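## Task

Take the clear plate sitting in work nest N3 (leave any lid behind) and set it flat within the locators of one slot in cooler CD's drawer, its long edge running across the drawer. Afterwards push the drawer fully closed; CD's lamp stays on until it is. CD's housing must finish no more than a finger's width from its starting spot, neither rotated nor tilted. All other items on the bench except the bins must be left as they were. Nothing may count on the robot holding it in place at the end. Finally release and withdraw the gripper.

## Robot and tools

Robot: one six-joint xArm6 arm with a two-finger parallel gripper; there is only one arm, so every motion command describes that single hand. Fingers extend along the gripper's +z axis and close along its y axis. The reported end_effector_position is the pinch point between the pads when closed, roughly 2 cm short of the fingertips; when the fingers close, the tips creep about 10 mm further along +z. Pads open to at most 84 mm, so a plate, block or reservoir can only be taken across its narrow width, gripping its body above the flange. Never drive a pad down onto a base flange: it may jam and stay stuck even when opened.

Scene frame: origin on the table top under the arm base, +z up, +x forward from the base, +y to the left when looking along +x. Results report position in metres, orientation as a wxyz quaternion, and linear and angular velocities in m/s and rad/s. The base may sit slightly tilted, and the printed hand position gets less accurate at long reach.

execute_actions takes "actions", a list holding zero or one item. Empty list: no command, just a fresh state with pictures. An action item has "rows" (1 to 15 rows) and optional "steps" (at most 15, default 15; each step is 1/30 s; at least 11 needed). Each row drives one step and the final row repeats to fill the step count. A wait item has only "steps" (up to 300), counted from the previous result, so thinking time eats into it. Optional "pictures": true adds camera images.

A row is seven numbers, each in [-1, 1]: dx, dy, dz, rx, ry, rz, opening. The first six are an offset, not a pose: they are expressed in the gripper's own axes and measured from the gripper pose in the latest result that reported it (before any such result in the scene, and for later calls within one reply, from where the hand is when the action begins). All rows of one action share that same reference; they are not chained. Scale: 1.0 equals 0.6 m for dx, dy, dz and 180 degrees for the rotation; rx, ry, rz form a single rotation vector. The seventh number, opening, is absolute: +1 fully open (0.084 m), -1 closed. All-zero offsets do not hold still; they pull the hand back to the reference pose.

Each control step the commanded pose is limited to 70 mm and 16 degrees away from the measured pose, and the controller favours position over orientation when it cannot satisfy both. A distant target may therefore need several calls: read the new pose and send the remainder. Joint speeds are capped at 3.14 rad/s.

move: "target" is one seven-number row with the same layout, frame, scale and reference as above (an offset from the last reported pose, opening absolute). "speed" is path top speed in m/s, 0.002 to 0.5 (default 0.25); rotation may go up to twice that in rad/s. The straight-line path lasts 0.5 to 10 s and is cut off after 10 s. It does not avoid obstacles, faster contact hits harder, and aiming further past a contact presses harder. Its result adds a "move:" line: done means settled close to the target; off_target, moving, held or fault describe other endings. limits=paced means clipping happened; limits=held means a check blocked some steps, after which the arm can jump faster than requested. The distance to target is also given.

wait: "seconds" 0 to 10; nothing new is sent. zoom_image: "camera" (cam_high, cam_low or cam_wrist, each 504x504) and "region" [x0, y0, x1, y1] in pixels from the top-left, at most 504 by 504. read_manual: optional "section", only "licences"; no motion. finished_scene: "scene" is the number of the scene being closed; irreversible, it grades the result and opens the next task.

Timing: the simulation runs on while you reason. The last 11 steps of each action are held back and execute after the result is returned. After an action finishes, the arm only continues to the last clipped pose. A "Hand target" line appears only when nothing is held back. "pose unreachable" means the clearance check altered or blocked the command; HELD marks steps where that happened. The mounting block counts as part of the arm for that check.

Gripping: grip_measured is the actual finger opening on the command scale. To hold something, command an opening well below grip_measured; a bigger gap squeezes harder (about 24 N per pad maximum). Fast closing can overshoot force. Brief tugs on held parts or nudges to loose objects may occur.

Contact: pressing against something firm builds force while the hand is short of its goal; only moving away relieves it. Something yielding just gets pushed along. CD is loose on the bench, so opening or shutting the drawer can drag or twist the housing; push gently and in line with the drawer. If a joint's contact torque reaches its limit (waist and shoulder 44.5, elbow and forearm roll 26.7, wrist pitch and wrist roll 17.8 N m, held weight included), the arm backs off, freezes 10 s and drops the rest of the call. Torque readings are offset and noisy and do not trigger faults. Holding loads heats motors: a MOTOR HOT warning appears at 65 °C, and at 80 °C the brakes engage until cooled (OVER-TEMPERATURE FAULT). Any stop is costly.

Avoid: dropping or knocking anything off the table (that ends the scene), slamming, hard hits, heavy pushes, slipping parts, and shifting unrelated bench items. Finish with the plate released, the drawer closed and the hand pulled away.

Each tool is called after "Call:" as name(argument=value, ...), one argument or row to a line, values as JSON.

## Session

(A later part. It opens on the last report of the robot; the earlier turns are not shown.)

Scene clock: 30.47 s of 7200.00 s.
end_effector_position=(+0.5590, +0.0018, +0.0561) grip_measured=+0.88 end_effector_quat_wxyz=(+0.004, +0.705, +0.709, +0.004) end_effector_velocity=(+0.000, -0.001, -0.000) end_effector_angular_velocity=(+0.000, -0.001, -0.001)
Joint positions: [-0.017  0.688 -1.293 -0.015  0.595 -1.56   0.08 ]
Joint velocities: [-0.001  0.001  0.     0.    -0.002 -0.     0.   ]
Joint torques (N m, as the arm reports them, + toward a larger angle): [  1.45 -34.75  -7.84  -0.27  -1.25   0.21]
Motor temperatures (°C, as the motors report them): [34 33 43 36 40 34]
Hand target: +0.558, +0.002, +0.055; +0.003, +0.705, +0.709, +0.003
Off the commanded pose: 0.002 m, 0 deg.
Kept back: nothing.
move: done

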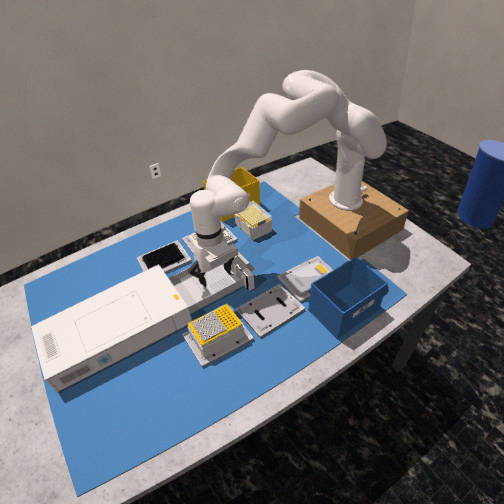

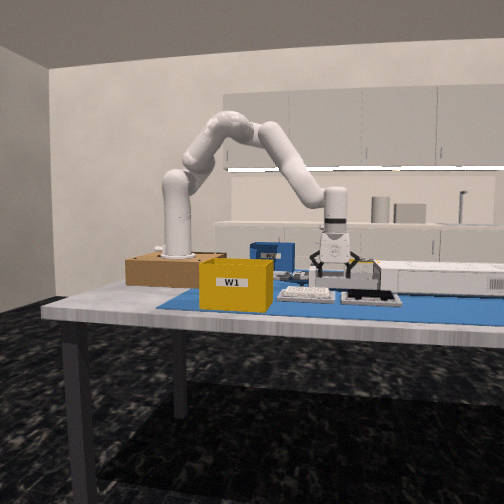

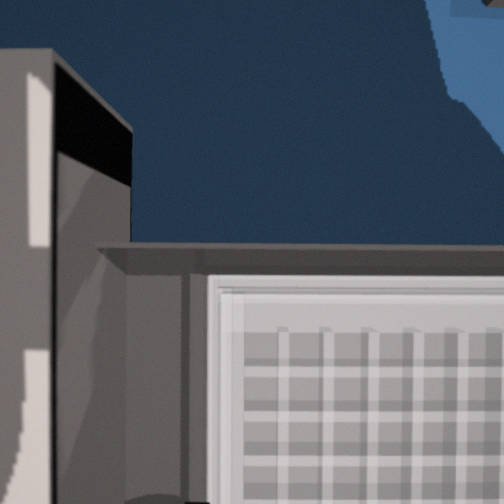

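Call:
zoom_image(
  camera="cam_low",
  region=[295, 220, 395, 310],
)

Call:
zoom_image(
  camera="cam_high",
  region=[160, 220, 270, 320],
)

Region (295, 220, 395, 310) of cam_low's 504x504 image, scaled by 5.040, with more detail than that image has; it fills the top 454 rows of this view, and the rest is white.

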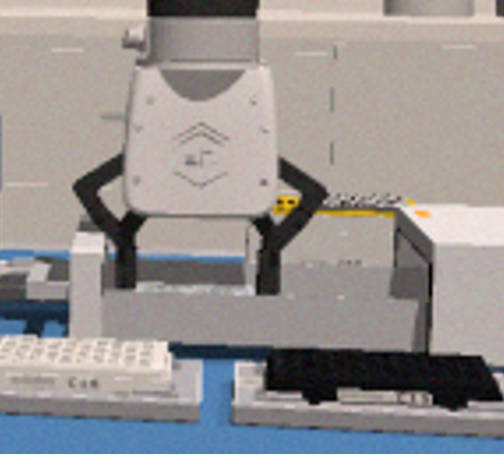

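Region (160, 220, 270, 320) of cam_high's 504x504 image, scaled by 4.582, with more detail than that image has; it fills the top 458 rows of this view, and the rest is white.

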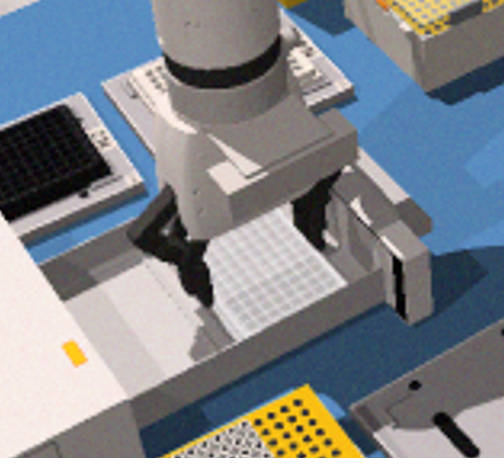

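Call:
execute_actions(
  actions=[
    {"rows":[[0,0,-0.0015,0,0,0,0.6],[0,0,-0.002,0,0,0,0.8],[0,0,-0.002,0,0,0,0.87],[0,0,-0.002,0,0,0,0.9],[0,0,-0.002,0,0,0,0.92],[0,0,-0.002,0,0,0,0.94]],"steps":15},
  ],
)

Call:
move(
  target=[0,0,-0.006,0,0,0,0.94],
  speed=0.01,
)

Call:
zoom_image(
  camera="cam_wrist",
  region=[100, 200, 504, 504],
)

Scene clock: 37.27 s of 7200.00 s.
end_effector_position=(+0.5576, +0.0019, +0.0554) grip_measured=+0.89 end_effector_quat_wxyz=(+0.002, +0.705, +0.709, +0.002) end_effector_velocity=(-0.005, -0.000, +0.002) end_effector_angular_velocity=(-0.001, +0.012, -0.000)
Joint positions: [-0.017  0.688 -1.291 -0.015  0.597 -1.56   0.08 ]
Joint velocities: [-0.    -0.013  0.012 -0.001  0.012  0.001 -0.   ]
Joint torques (N m, as the arm reports them, + toward a larger angle): [  1.9  -27.71  -4.8   -0.48  -0.03  -0.47]
Motor temperatures (°C, as the motors report them): [34 33 42 36 40 34]
Steps of this call (steps 1 to 90: nothing new was sent; then 3.67 s passed at rest; steps 91 to 94: the first 4 steps of this action). Readings (end_effector_position):
91: (+0.5581, +0.0019, +0.0550)
92: (+0.5581, +0.0019, +0.0552)
94: the state above

Scene clock: 38.33 s of 7200.00 s.
end_effector_position=(+0.5560, +0.0020, +0.0579) grip_measured=+0.94 end_effector_quat_wxyz=(+0.001, +0.705, +0.709, +0.001) end_effector_velocity=(+0.000, -0.000, +0.001) end_effector_angular_velocity=(+0.000, -0.000, -0.001)
Joint positions: [-0.016  0.68  -1.287 -0.014  0.606 -1.561  0.082]
Joint velocities: [-0.    -0.001  0.     0.     0.001  0.001 -0.   ]
Joint torques (N m, as the arm reports them, + toward a larger angle): [  1.31 -44.72 -10.36  -0.12  -1.59  -0.25]
Motor temperatures (°C, as the motors report them): [34 33 42 36 40 34]
Hand target: +0.556, +0.002, +0.058; +0.001, +0.705, +0.709, +0.001
Off your previous action's commanded pose: 0.004 m, 0 deg at its last step (step 11 of this call).
Off the commanded pose: 0.000 m, 0 deg.
Kept back: nothing.
move: done

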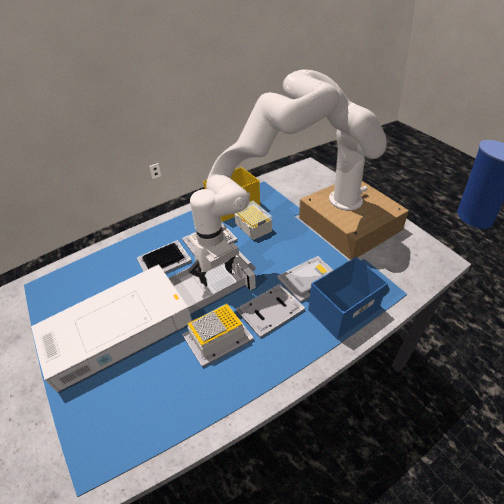

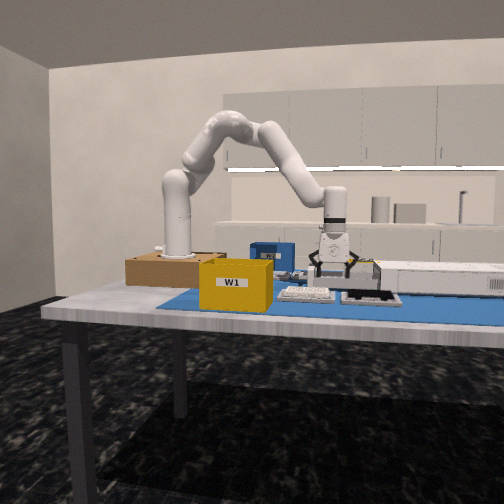

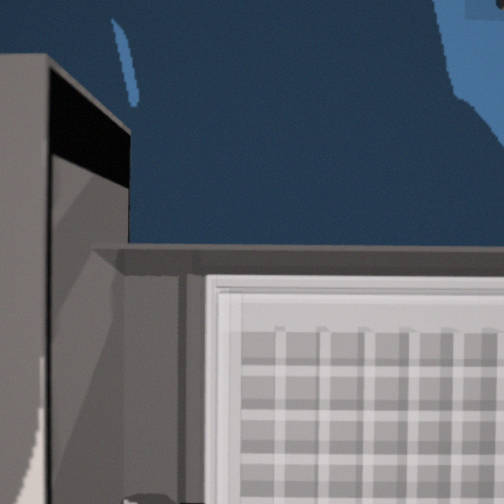

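Region (100, 200, 504, 504) of cam_wrist's 504x504 image, scaled by 1.248, with more detail than that image has; it fills the top 379 rows of this view, and the rest is white.

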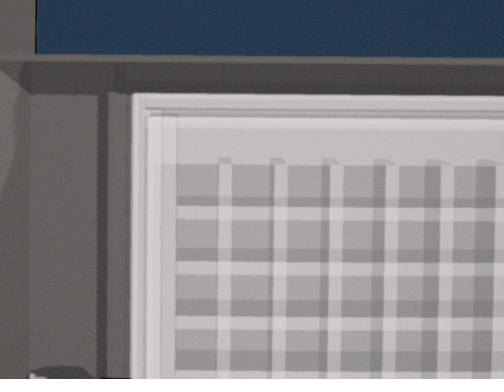

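Call:
move(
  target=[0,0,-0.0025,0,0,0,0.905],
  speed=0.01,
)

Call:
move(
  target=[0,-0.005,0,0,0,0,0.905],
  speed=0.004,
)

Call:
zoom_image(
  camera="cam_wrist",
  region=[100, 200, 504, 504],
)

Scene clock: 41.17 s of 7200.00 s.
end_effector_position=(+0.5561, +0.0020, +0.0594) grip_measured=+0.90 end_effector_quat_wxyz=(+0.001, +0.705, +0.709, +0.001) end_effector_velocity=(-0.001, +0.000, -0.001) end_effector_angular_velocity=(+0.001, +0.002, +0.000)
Joint positions: [-0.016  0.676 -1.286 -0.014  0.608 -1.561  0.081]
Joint velocities: [ 0.     0.001  0.001  0.001  0.001 -0.001 -0.   ]
Joint torques (N m, as the arm reports them, + toward a larger angle): [  1.25 -44.06  -9.91  -0.24  -1.64   0.08]
Motor temperatures (°C, as the motors report them): [34 33 42 36 40 34]
Hand target: +0.556, +0.002, +0.059; +0.001, +0.705, +0.709, +0.001
Off the commanded pose: 0.000 m, 0 deg.
Kept back: nothing.
move: done

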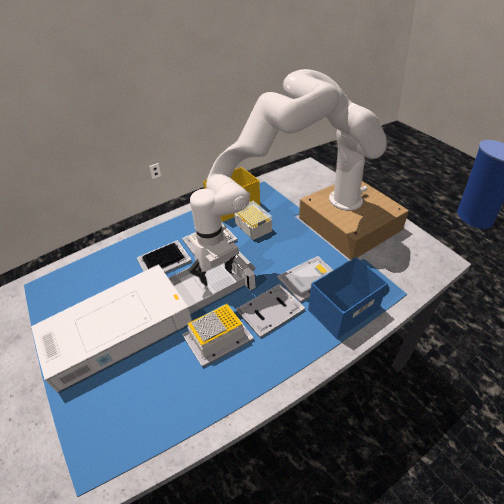

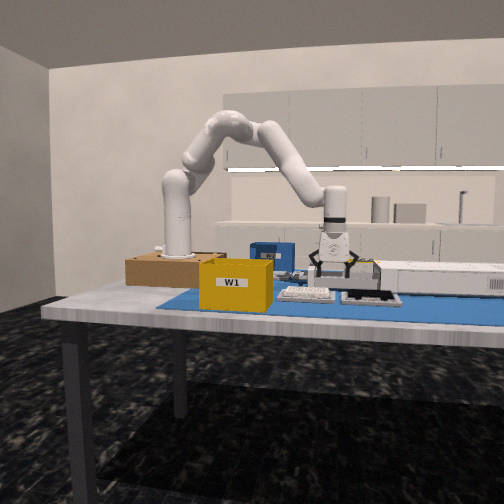

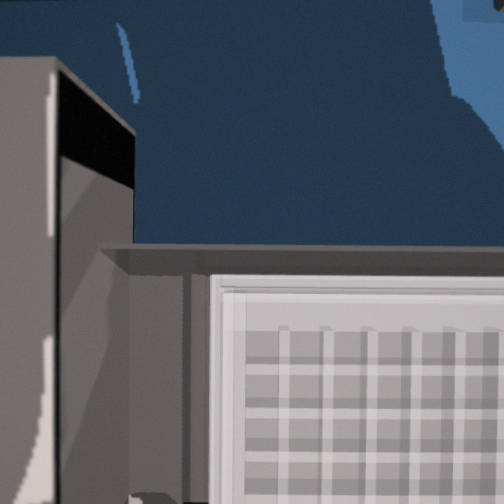

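Scene clock: 42.13 s of 7200.00 s.
end_effector_position=(+0.5531, +0.0019, +0.0594) grip_measured=+0.90 end_effector_quat_wxyz=(+0.001, +0.705, +0.709, +0.001) end_effector_velocity=(-0.001, -0.000, -0.001) end_effector_angular_velocity=(-0.001, +0.002, +0.001)
Joint positions: [-0.016  0.669 -1.272 -0.014  0.602 -1.56   0.081]
Joint velocities: [-0.001  0.     0.002 -0.001 -0.    -0.001  0.   ]
Joint torques (N m, as the arm reports them, + toward a larger angle): [  1.13 -44.09  -9.97  -0.23  -1.33  -0.22]
Motor temperatures (°C, as the motors report them): [34 33 42 36 40 34]
Hand target: +0.553, +0.002, +0.059; +0.001, +0.705, +0.709, +0.001
Off the commanded pose: 0.000 m, 0 deg.
Kept back: nothing.
move: done

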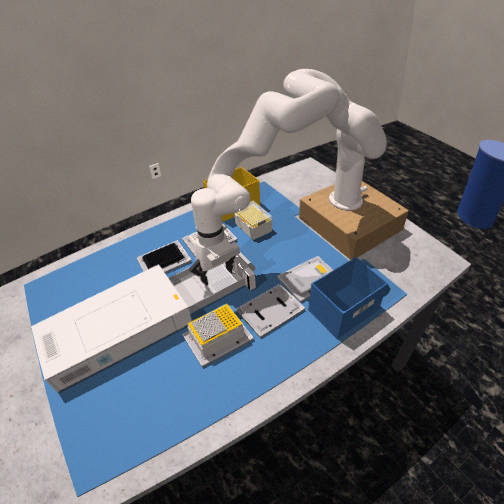

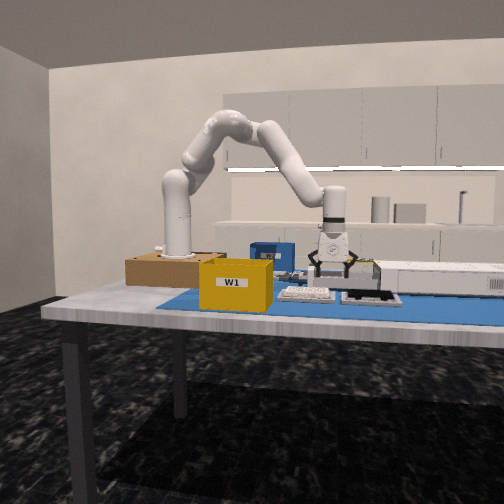

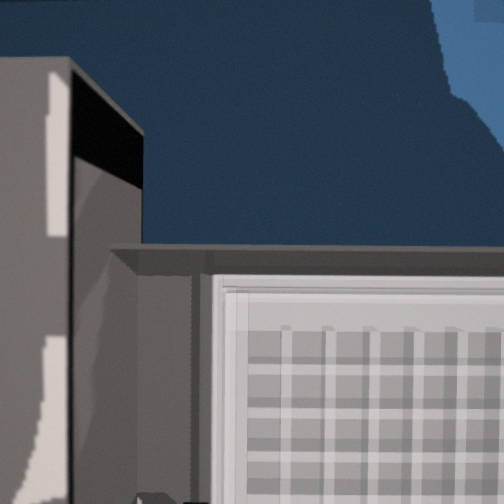

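Region (100, 200, 504, 504) of cam_wrist's 504x504 image, scaled by 1.248, with more detail than that image has; it fills the top 379 rows of this view, and the rest is white.

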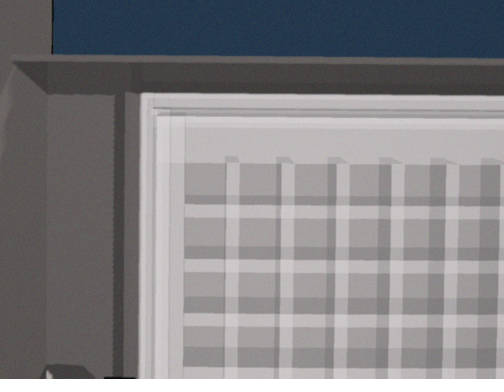

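Call:
execute_actions(
  actions=[],
)

Scene clock: 44.10 s of 7200.00 s.
end_effector_position=(+0.5531, +0.0019, +0.0594) grip_measured=+0.90 end_effector_quat_wxyz=(+0.001, +0.705, +0.709, +0.001) end_effector_velocity=(+0.001, +0.000, +0.001) end_effector_angular_velocity=(+0.001, -0.002, -0.000)
Joint positions: [-0.016  0.668 -1.272 -0.014  0.602 -1.56   0.081]
Joint velocities: [ 0.    -0.002 -0.     0.001 -0.    -0.    -0.   ]
Joint torques (N m, as the arm reports them, + toward a larger angle): [  1.16 -44.61 -10.01  -0.03  -1.45   0.04]
Motor temperatures (°C, as the motors report them): [34 33 42 36 40 34]
Hand target: +0.553, +0.002, +0.059; +0.001, +0.705, +0.709, +0.001
Off the commanded pose: 0.000 m, 0 deg.
Kept back: nothing.
Steps of this call (steps 1 to 59: nothing new was sent). Readings (end_effector_position):
1: (+0.5531, +0.0019, +0.0594)
2: (+0.5531, +0.0019, +0.0594)
4: (+0.5531, +0.0019, +0.0594)
8: (+0.5531, +0.0019, +0.0594)
59: the state above

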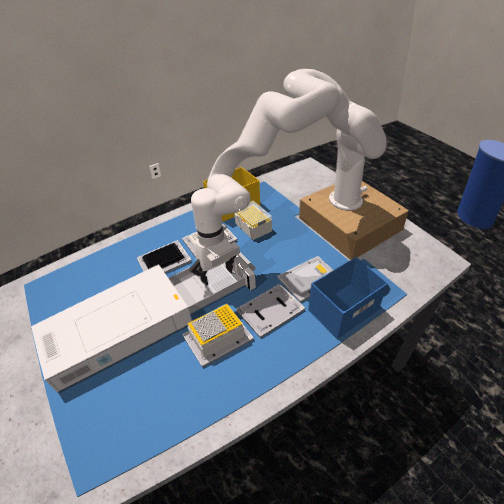

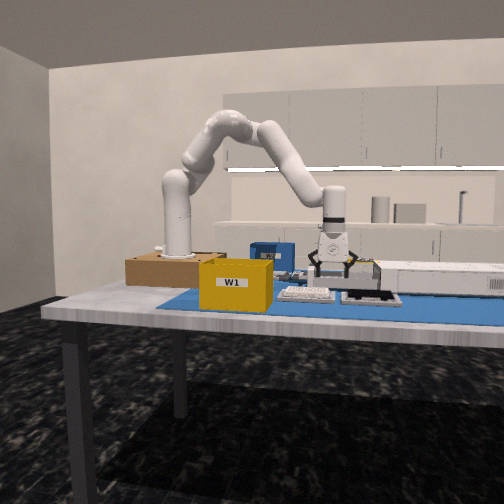

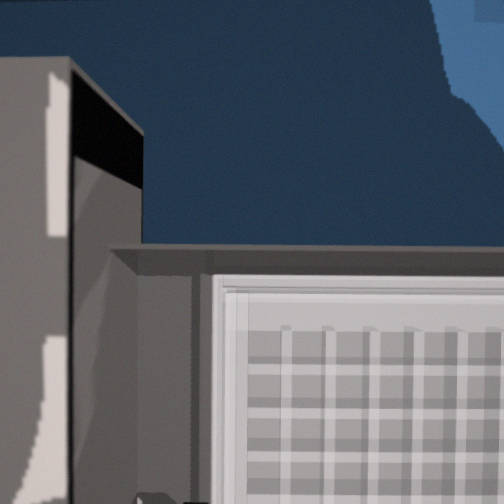

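Call:
move(
  target=[0,-0.0025,0,0,0,0,0.905],
  speed=0.004,
)

Call:
move(
  target=[0,0.003,0,0,0,0,1.0],
  speed=0.01,
)

Call:
move(
  target=[-0.108,0,-0.27,0,0,0,1.0],
  speed=0.15,
)

Scene clock: 45.27 s of 7200.00 s.
end_effector_position=(+0.5516, +0.0019, +0.0594) grip_measured=+0.90 end_effector_quat_wxyz=(+0.001, +0.705, +0.709, +0.001) end_effector_velocity=(-0.000, -0.000, -0.000) end_effector_angular_velocity=(+0.000, +0.000, -0.001)
Joint positions: [-0.016  0.665 -1.265 -0.014  0.599 -1.56   0.081]
Joint velocities: [-0.     0.     0.001  0.    -0.     0.001 -0.   ]
Joint torques (N m, as the arm reports them, + toward a larger angle): [  1.13 -43.36  -9.54   0.12  -0.76  -0.21]
Motor temperatures (°C, as the motors report them): [34 33 42 36 40 34]
Hand target: +0.552, +0.002, +0.059; +0.001, +0.705, +0.709, +0.001
Off the commanded pose: 0.000 m, 0 deg.
Kept back: nothing.
move: done

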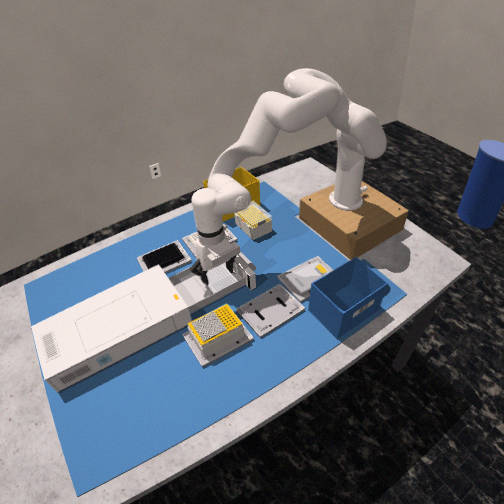

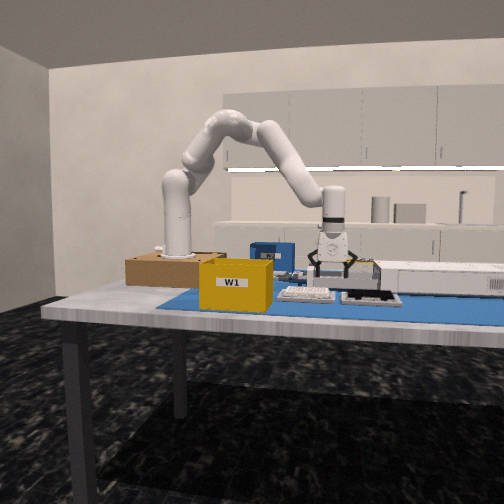

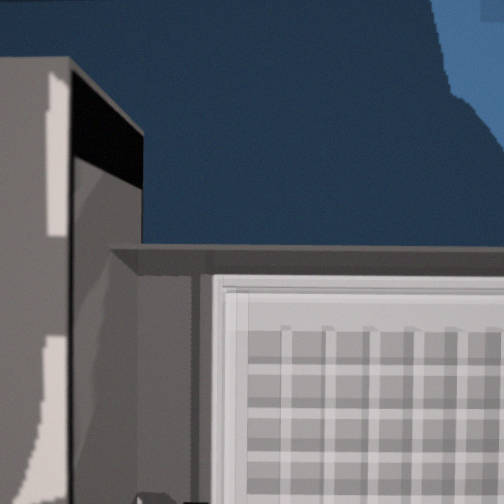

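Scene clock: 45.97 s of 7200.00 s.
end_effector_position=(+0.5533, +0.0019, +0.0594) grip_measured=+1.00 end_effector_quat_wxyz=(+0.001, +0.705, +0.709, +0.001) end_effector_velocity=(+0.000, -0.001, +0.000) end_effector_angular_velocity=(-0.001, -0.000, +0.002)
Joint positions: [-0.016  0.669 -1.274 -0.014  0.603 -1.56   0.084]
Joint velocities: [-0.001 -0.    -0.001 -0.002  0.001 -0.002  0.   ]
Joint torques (N m, as the arm reports them, + toward a larger angle): [  0.97 -45.22  -9.98  -0.4   -1.56  -0.25]
Motor temperatures (°C, as the motors report them): [34 33 42 36 40 34]
Hand target: +0.553, +0.002, +0.059; +0.001, +0.705, +0.709, +0.001
Off the commanded pose: 0.000 m, 0 deg.
Kept back: nothing.
move: done

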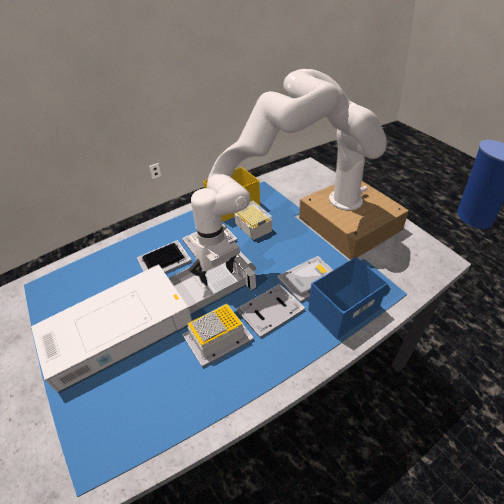

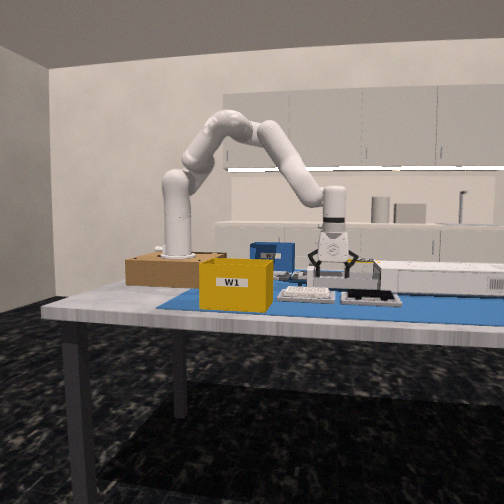

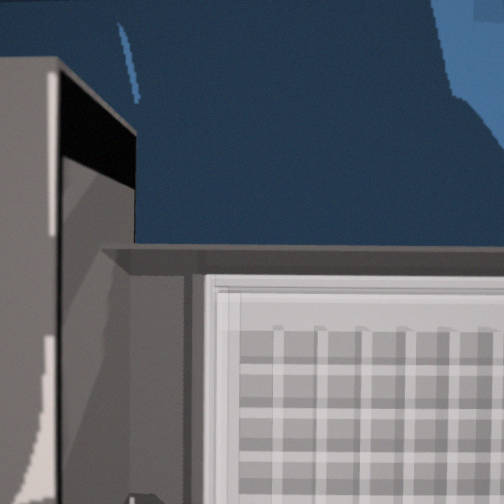

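Scene clock: 47.57 s of 7200.00 s.
end_effector_position=(+0.5534, -0.0621, +0.2209) grip_measured=+1.00 end_effector_quat_wxyz=(+0.000, +0.704, +0.710, +0.001) end_effector_velocity=(+0.004, -0.001, +0.006) end_effector_angular_velocity=(-0.002, -0.014, -0.003)
Joint positions: [-0.129  0.377 -1.344 -0.009  0.966 -1.681  0.084]
Joint velocities: [-0.001 -0.006 -0.008 -0.    -0.     0.002  0.   ]
Joint torques (N m, as the arm reports them, + toward a larger angle): [  1.32 -41.15 -12.07  -0.55  -1.28  -0.29]
Motor temperatures (°C, as the motors report them): [34 33 43 36 40 34]
Hand target: +0.554, -0.062, +0.222; +0.001, +0.704, +0.710, +0.001
Off the commanded pose: 0.001 m, 0 deg.
Kept back: nothing.
move: done

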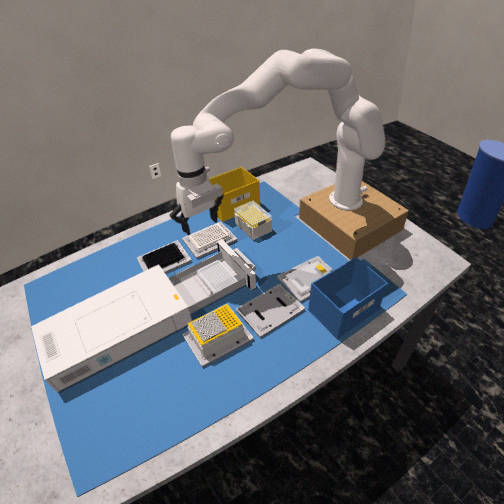

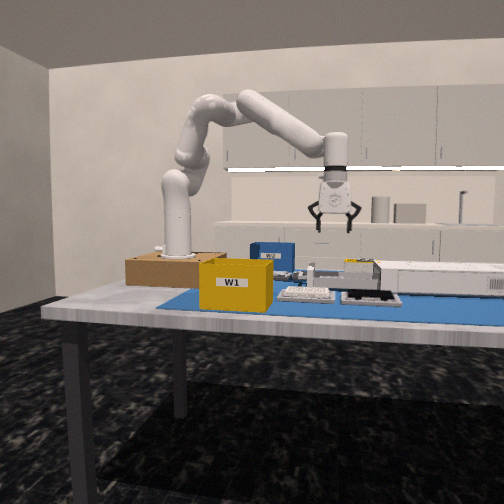

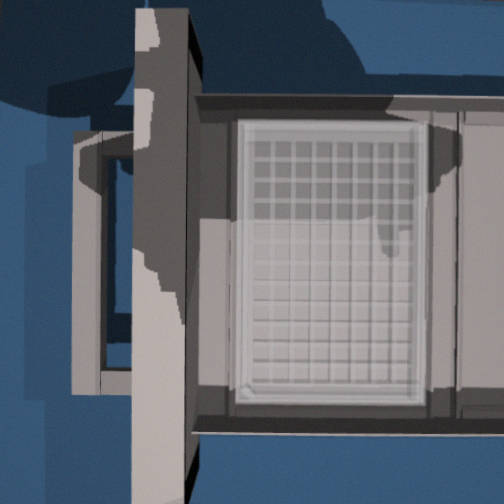

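Call:
zoom_image(
  camera="cam_wrist",
  region=[190,80,490,430],
)

Region (190, 80, 490, 430) of cam_wrist's 504x504 image, scaled by 1.440, with more detail than that image has; it fills the left 432 columns of this view, and the rest is white.

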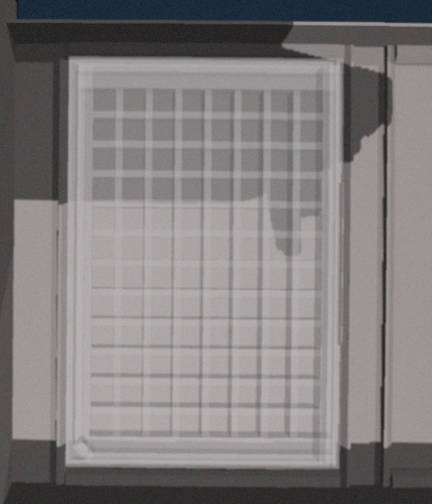

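Call:
zoom_image(
  camera="cam_wrist",
  region=[400,340,480,420],
)

Call:
zoom_image(
  camera="cam_wrist",
  region=[210,340,290,420],
)

Call:
zoom_image(
  camera="cam_wrist",
  region=[400,90,480,170],
)

Region (400, 340, 480, 420) of cam_wrist's 504x504 image, scaled by 6.300, with more detail than that image has.

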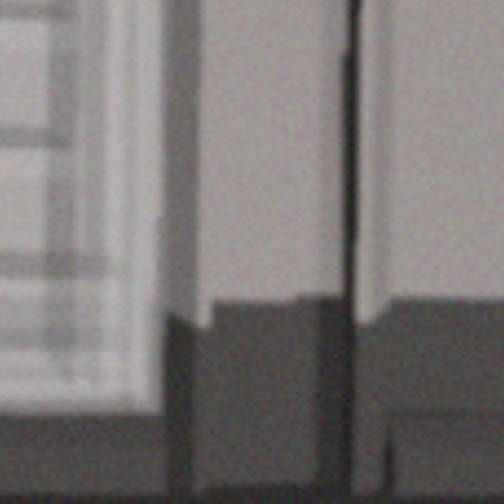

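Region (210, 340, 290, 420) of cam_wrist's 504x504 image, scaled by 6.300, with more detail than that image has.

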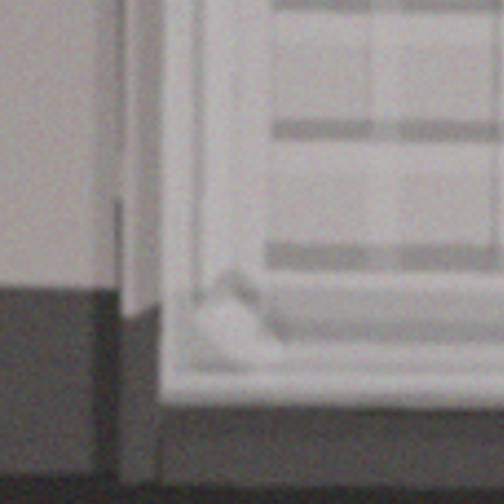

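Region (400, 90, 480, 170) of cam_wrist's 504x504 image, scaled by 6.300, with more detail than that image has.

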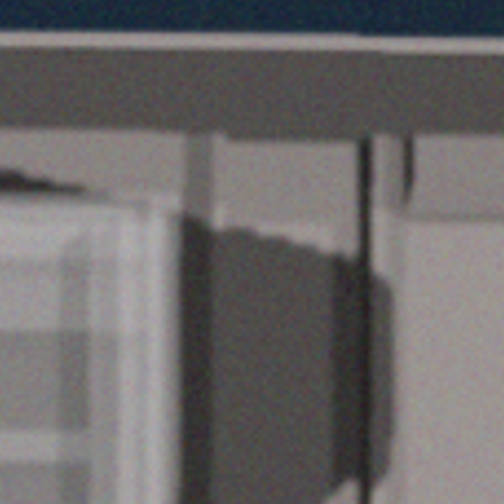

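Call:
move(
  target=[0.107,-0.239,0.10,0,0,-0.5,-1],
  speed=0.3,
)

Scene clock: 53.53 s of 7200.00 s.
end_effector_position=(+0.4095, -0.0001, +0.1608) grip_measured=-1.00 end_effector_quat_wxyz=(+0.001, -0.003, +1.000, +0.000) end_effector_velocity=(-0.001, +0.000, -0.001) end_effector_angular_velocity=(-0.000, +0.003, +0.007)
Joint positions: [-0.018  0.045 -0.687 -0.013  0.641 -3.133  0.   ]
Joint velocities: [ 0.     0.001  0.003 -0.    -0.001 -0.007  0.   ]
Joint torques (N m, as the arm reports them, + toward a larger angle): [  1.02 -27.96 -10.38   0.08  -1.38  -0.06]
Motor temperatures (°C, as the motors report them): [34 33 43 36 41 34]
Hand target: +0.409, -0.000, +0.161; +0.000, -0.003, +1.000, +0.000
Off the commanded pose: 0.001 m, 0 deg.
Kept back: nothing.
move: done

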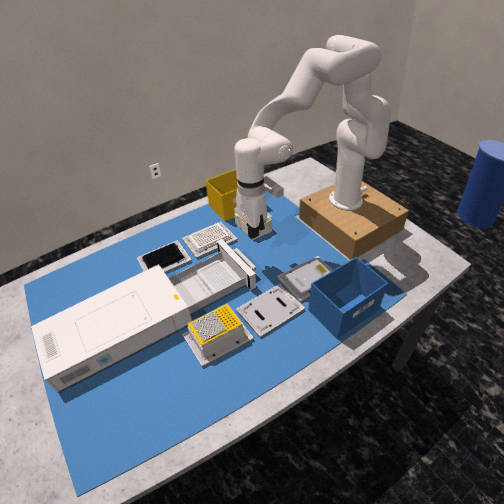

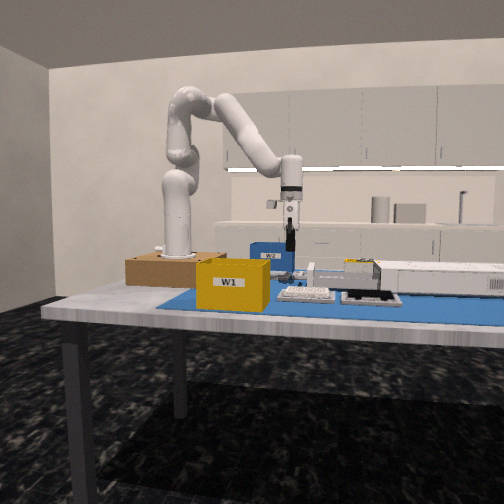

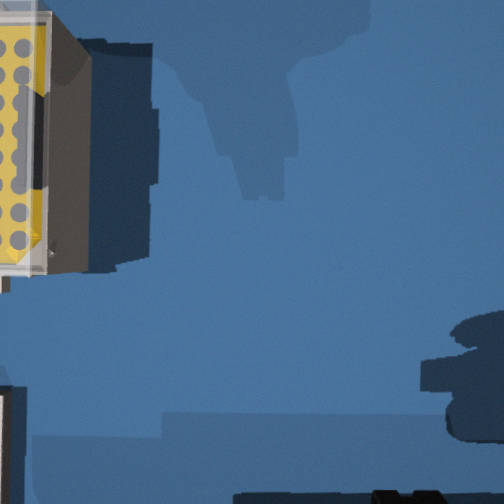

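Call:
move(
  target=[-0.01,0.003,0.145,0,0,0,-1],
  speed=0.15,
)

Call:
move(
  target=[-0.34,0,0,0,0,0,-1],
  speed=0.045,
)

Scene clock: 55.03 s of 7200.00 s.
end_effector_position=(+0.4160, +0.0014, +0.0742) grip_measured=-1.00 end_effector_quat_wxyz=(+0.001, -0.003, +1.000, -0.000) end_effector_velocity=(-0.004, -0.000, -0.004) end_effector_angular_velocity=(-0.001, +0.010, +0.002)
Joint positions: [-0.017  0.311 -0.7   -0.023  0.387 -3.122  0.   ]
Joint velocities: [-0.     0.007  0.004 -0.002 -0.    -0.     0.   ]
Joint torques (N m, as the arm reports them, + toward a larger angle): [  1.54 -31.99  -8.21   0.38  -1.36  -0.17]
Motor temperatures (°C, as the motors report them): [34 33 43 36 41 34]
Hand target: +0.416, +0.001, +0.074; +0.001, -0.003, +1.000, -0.000
Off the commanded pose: 0.001 m, 0 deg.
Kept back: nothing.
move: done

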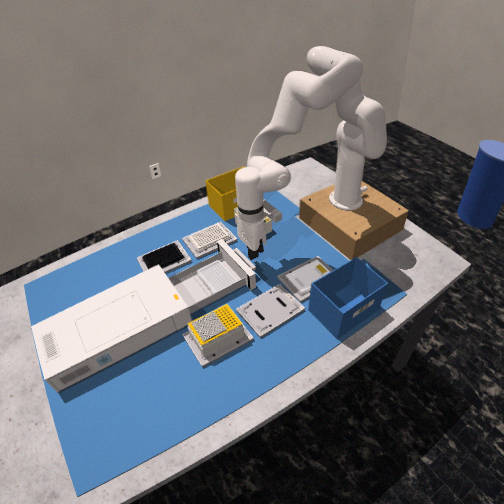

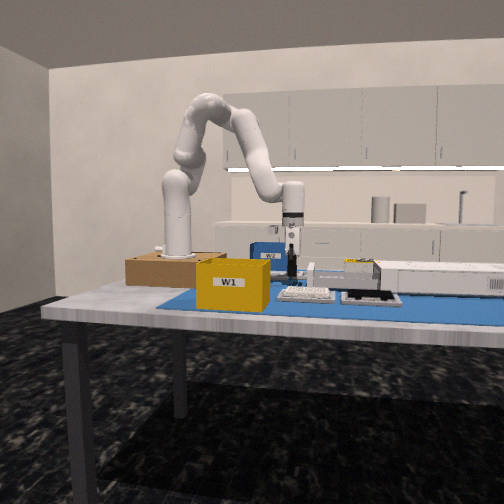

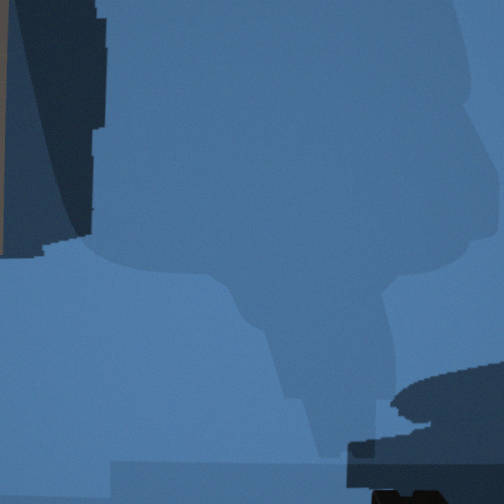

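Scene clock: 59.87 s of 7200.00 s.
end_effector_position=(+0.6197, +0.0042, +0.0746) grip_measured=-1.00 end_effector_quat_wxyz=(+0.001, -0.003, +1.000, +0.000) end_effector_velocity=(+0.000, +0.000, -0.000) end_effector_angular_velocity=(+0.000, +0.003, +0.000)
Joint positions: [-0.013  0.826 -1.616 -0.011  0.788 -3.132  0.   ]
Joint velocities: [ 0.001  0.002 -0.005  0.001  0.005 -0.     0.   ]
Joint torques (N m, as the arm reports them, + toward a larger angle): [  1.61 -49.63 -11.25  -0.21  -1.74  -0.09]
Motor temperatures (°C, as the motors report them): [34 33 43 36 41 34]
Hand target: +0.620, +0.004, +0.075; +0.001, -0.003, +1.000, +0.000
Off the commanded pose: 0.002 m, 0 deg.
Kept back: nothing.
move: done

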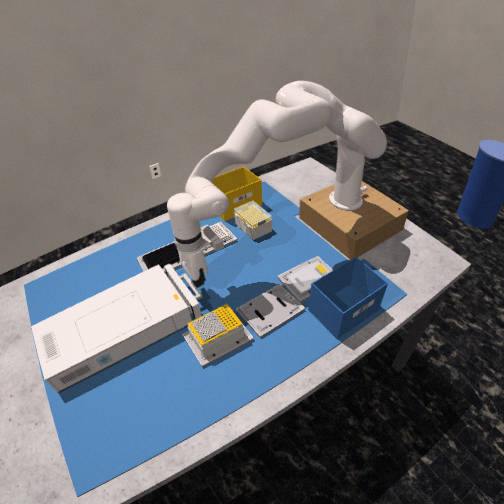

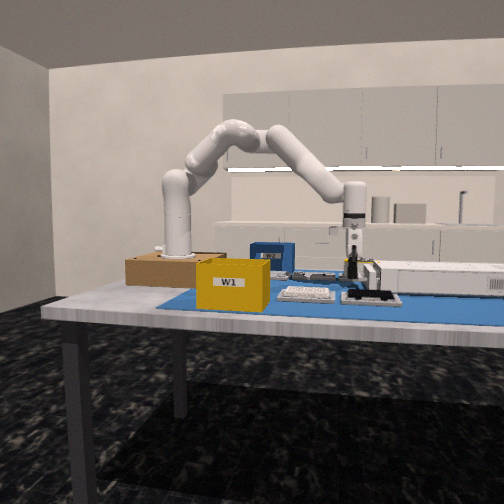

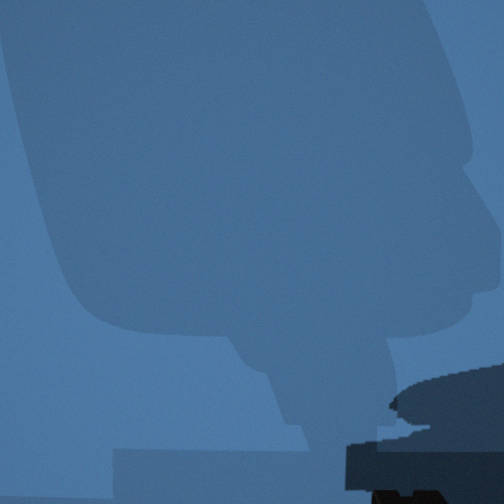

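Call:
move(
  target=[-0.017,0.003,0,0,0,0,-1],
  speed=0.02,
)

Call:
zoom_image(
  camera="cam_high",
  region=[130,240,250,340],
)

Scene clock: 61.13 s of 7200.00 s.
end_effector_position=(+0.6298, +0.0062, +0.0747) grip_measured=-1.00 end_effector_quat_wxyz=(+0.001, -0.003, +1.000, +0.000) end_effector_velocity=(+0.000, -0.001, +0.000) end_effector_angular_velocity=(-0.000, +0.002, -0.002)
Joint positions: [-0.01   0.86  -1.678 -0.01   0.816 -3.13   0.   ]
Joint velocities: [-0.002  0.002 -0.003  0.     0.003  0.     0.   ]
Joint torques (N m, as the arm reports them, + toward a larger angle): [  1.01 -50.03 -11.43  -0.17  -1.38  -0.04]
Motor temperatures (°C, as the motors report them): [34 33 43 36 41 34]
Hand target: +0.630, +0.006, +0.075; +0.001, -0.003, +1.000, +0.000
Off the commanded pose: 0.000 m, 0 deg.
Kept back: nothing.
move: done

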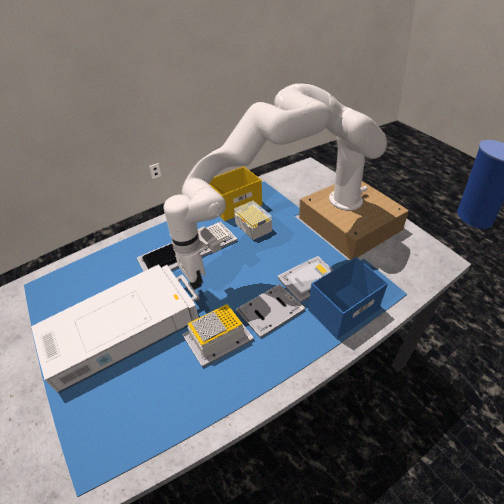

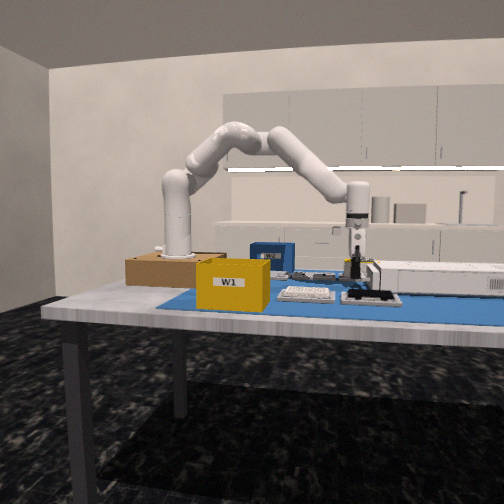

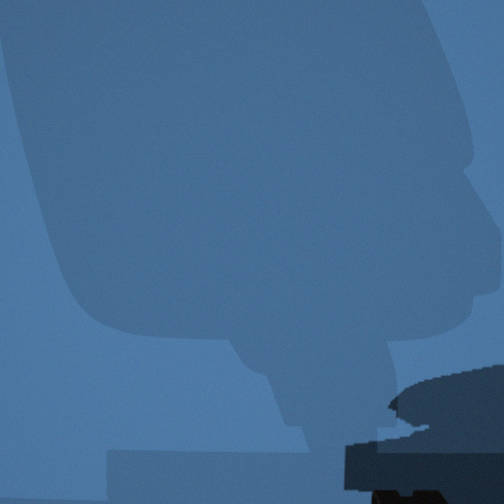

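Region (130, 240, 250, 340) of cam_high's 504x504 image, scaled by 4.200, with more detail than that image has.

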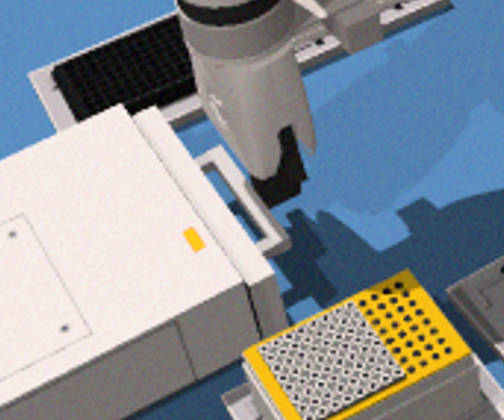

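Call:
move(
  target=[-0.007,-0.004,0,0,0,0,-1],
  speed=0.01,
)

Call:
zoom_image(
  camera="cam_high",
  region=[130,240,250,340],
)

Scene clock: 62.17 s of 7200.00 s.
end_effector_position=(+0.6337, +0.0039, +0.0744) grip_measured=-1.00 end_effector_quat_wxyz=(+0.001, -0.003, +1.000, +0.000) end_effector_velocity=(+0.000, +0.000, +0.000) end_effector_angular_velocity=(-0.000, +0.001, +0.001)
Joint positions: [-0.014  0.875 -1.704 -0.01   0.828 -3.134  0.   ]
Joint velocities: [ 0.     0.001 -0.003 -0.001  0.003 -0.     0.   ]
Joint torques (N m, as the arm reports them, + toward a larger angle): [  1.66 -50.85 -11.92  -0.05  -2.06  -0.11]
Motor temperatures (°C, as the motors report them): [34 33 43 36 41 34]
Hand target: +0.634, +0.004, +0.075; +0.001, -0.003, +1.000, +0.000
Off the commanded pose: 0.000 m, 0 deg.
Kept back: nothing.
move: done

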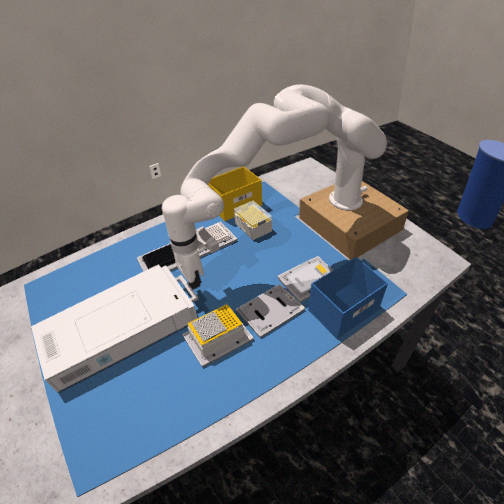

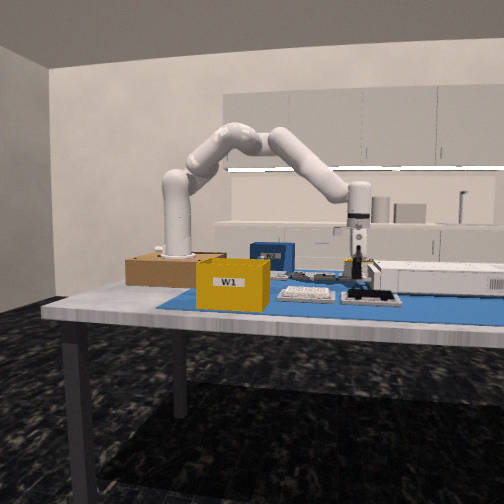

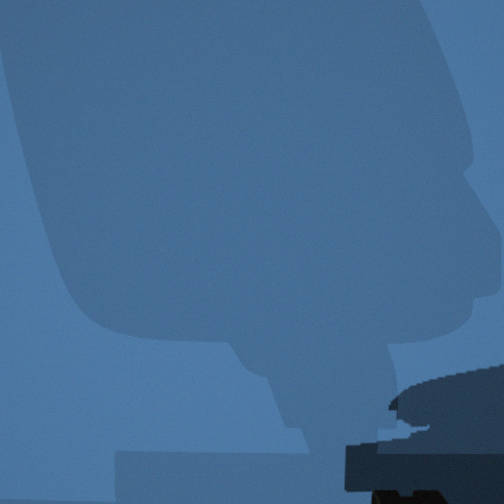

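Region (130, 240, 250, 340) of cam_high's 504x504 image, scaled by 4.200, with more detail than that image has.

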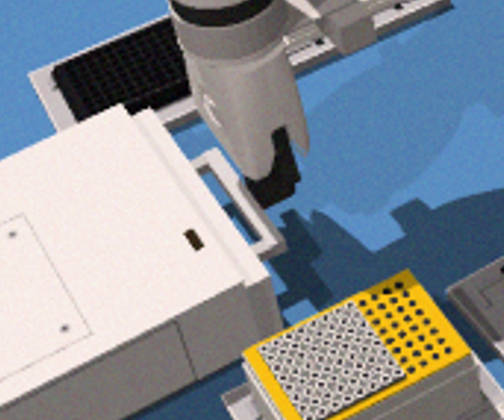

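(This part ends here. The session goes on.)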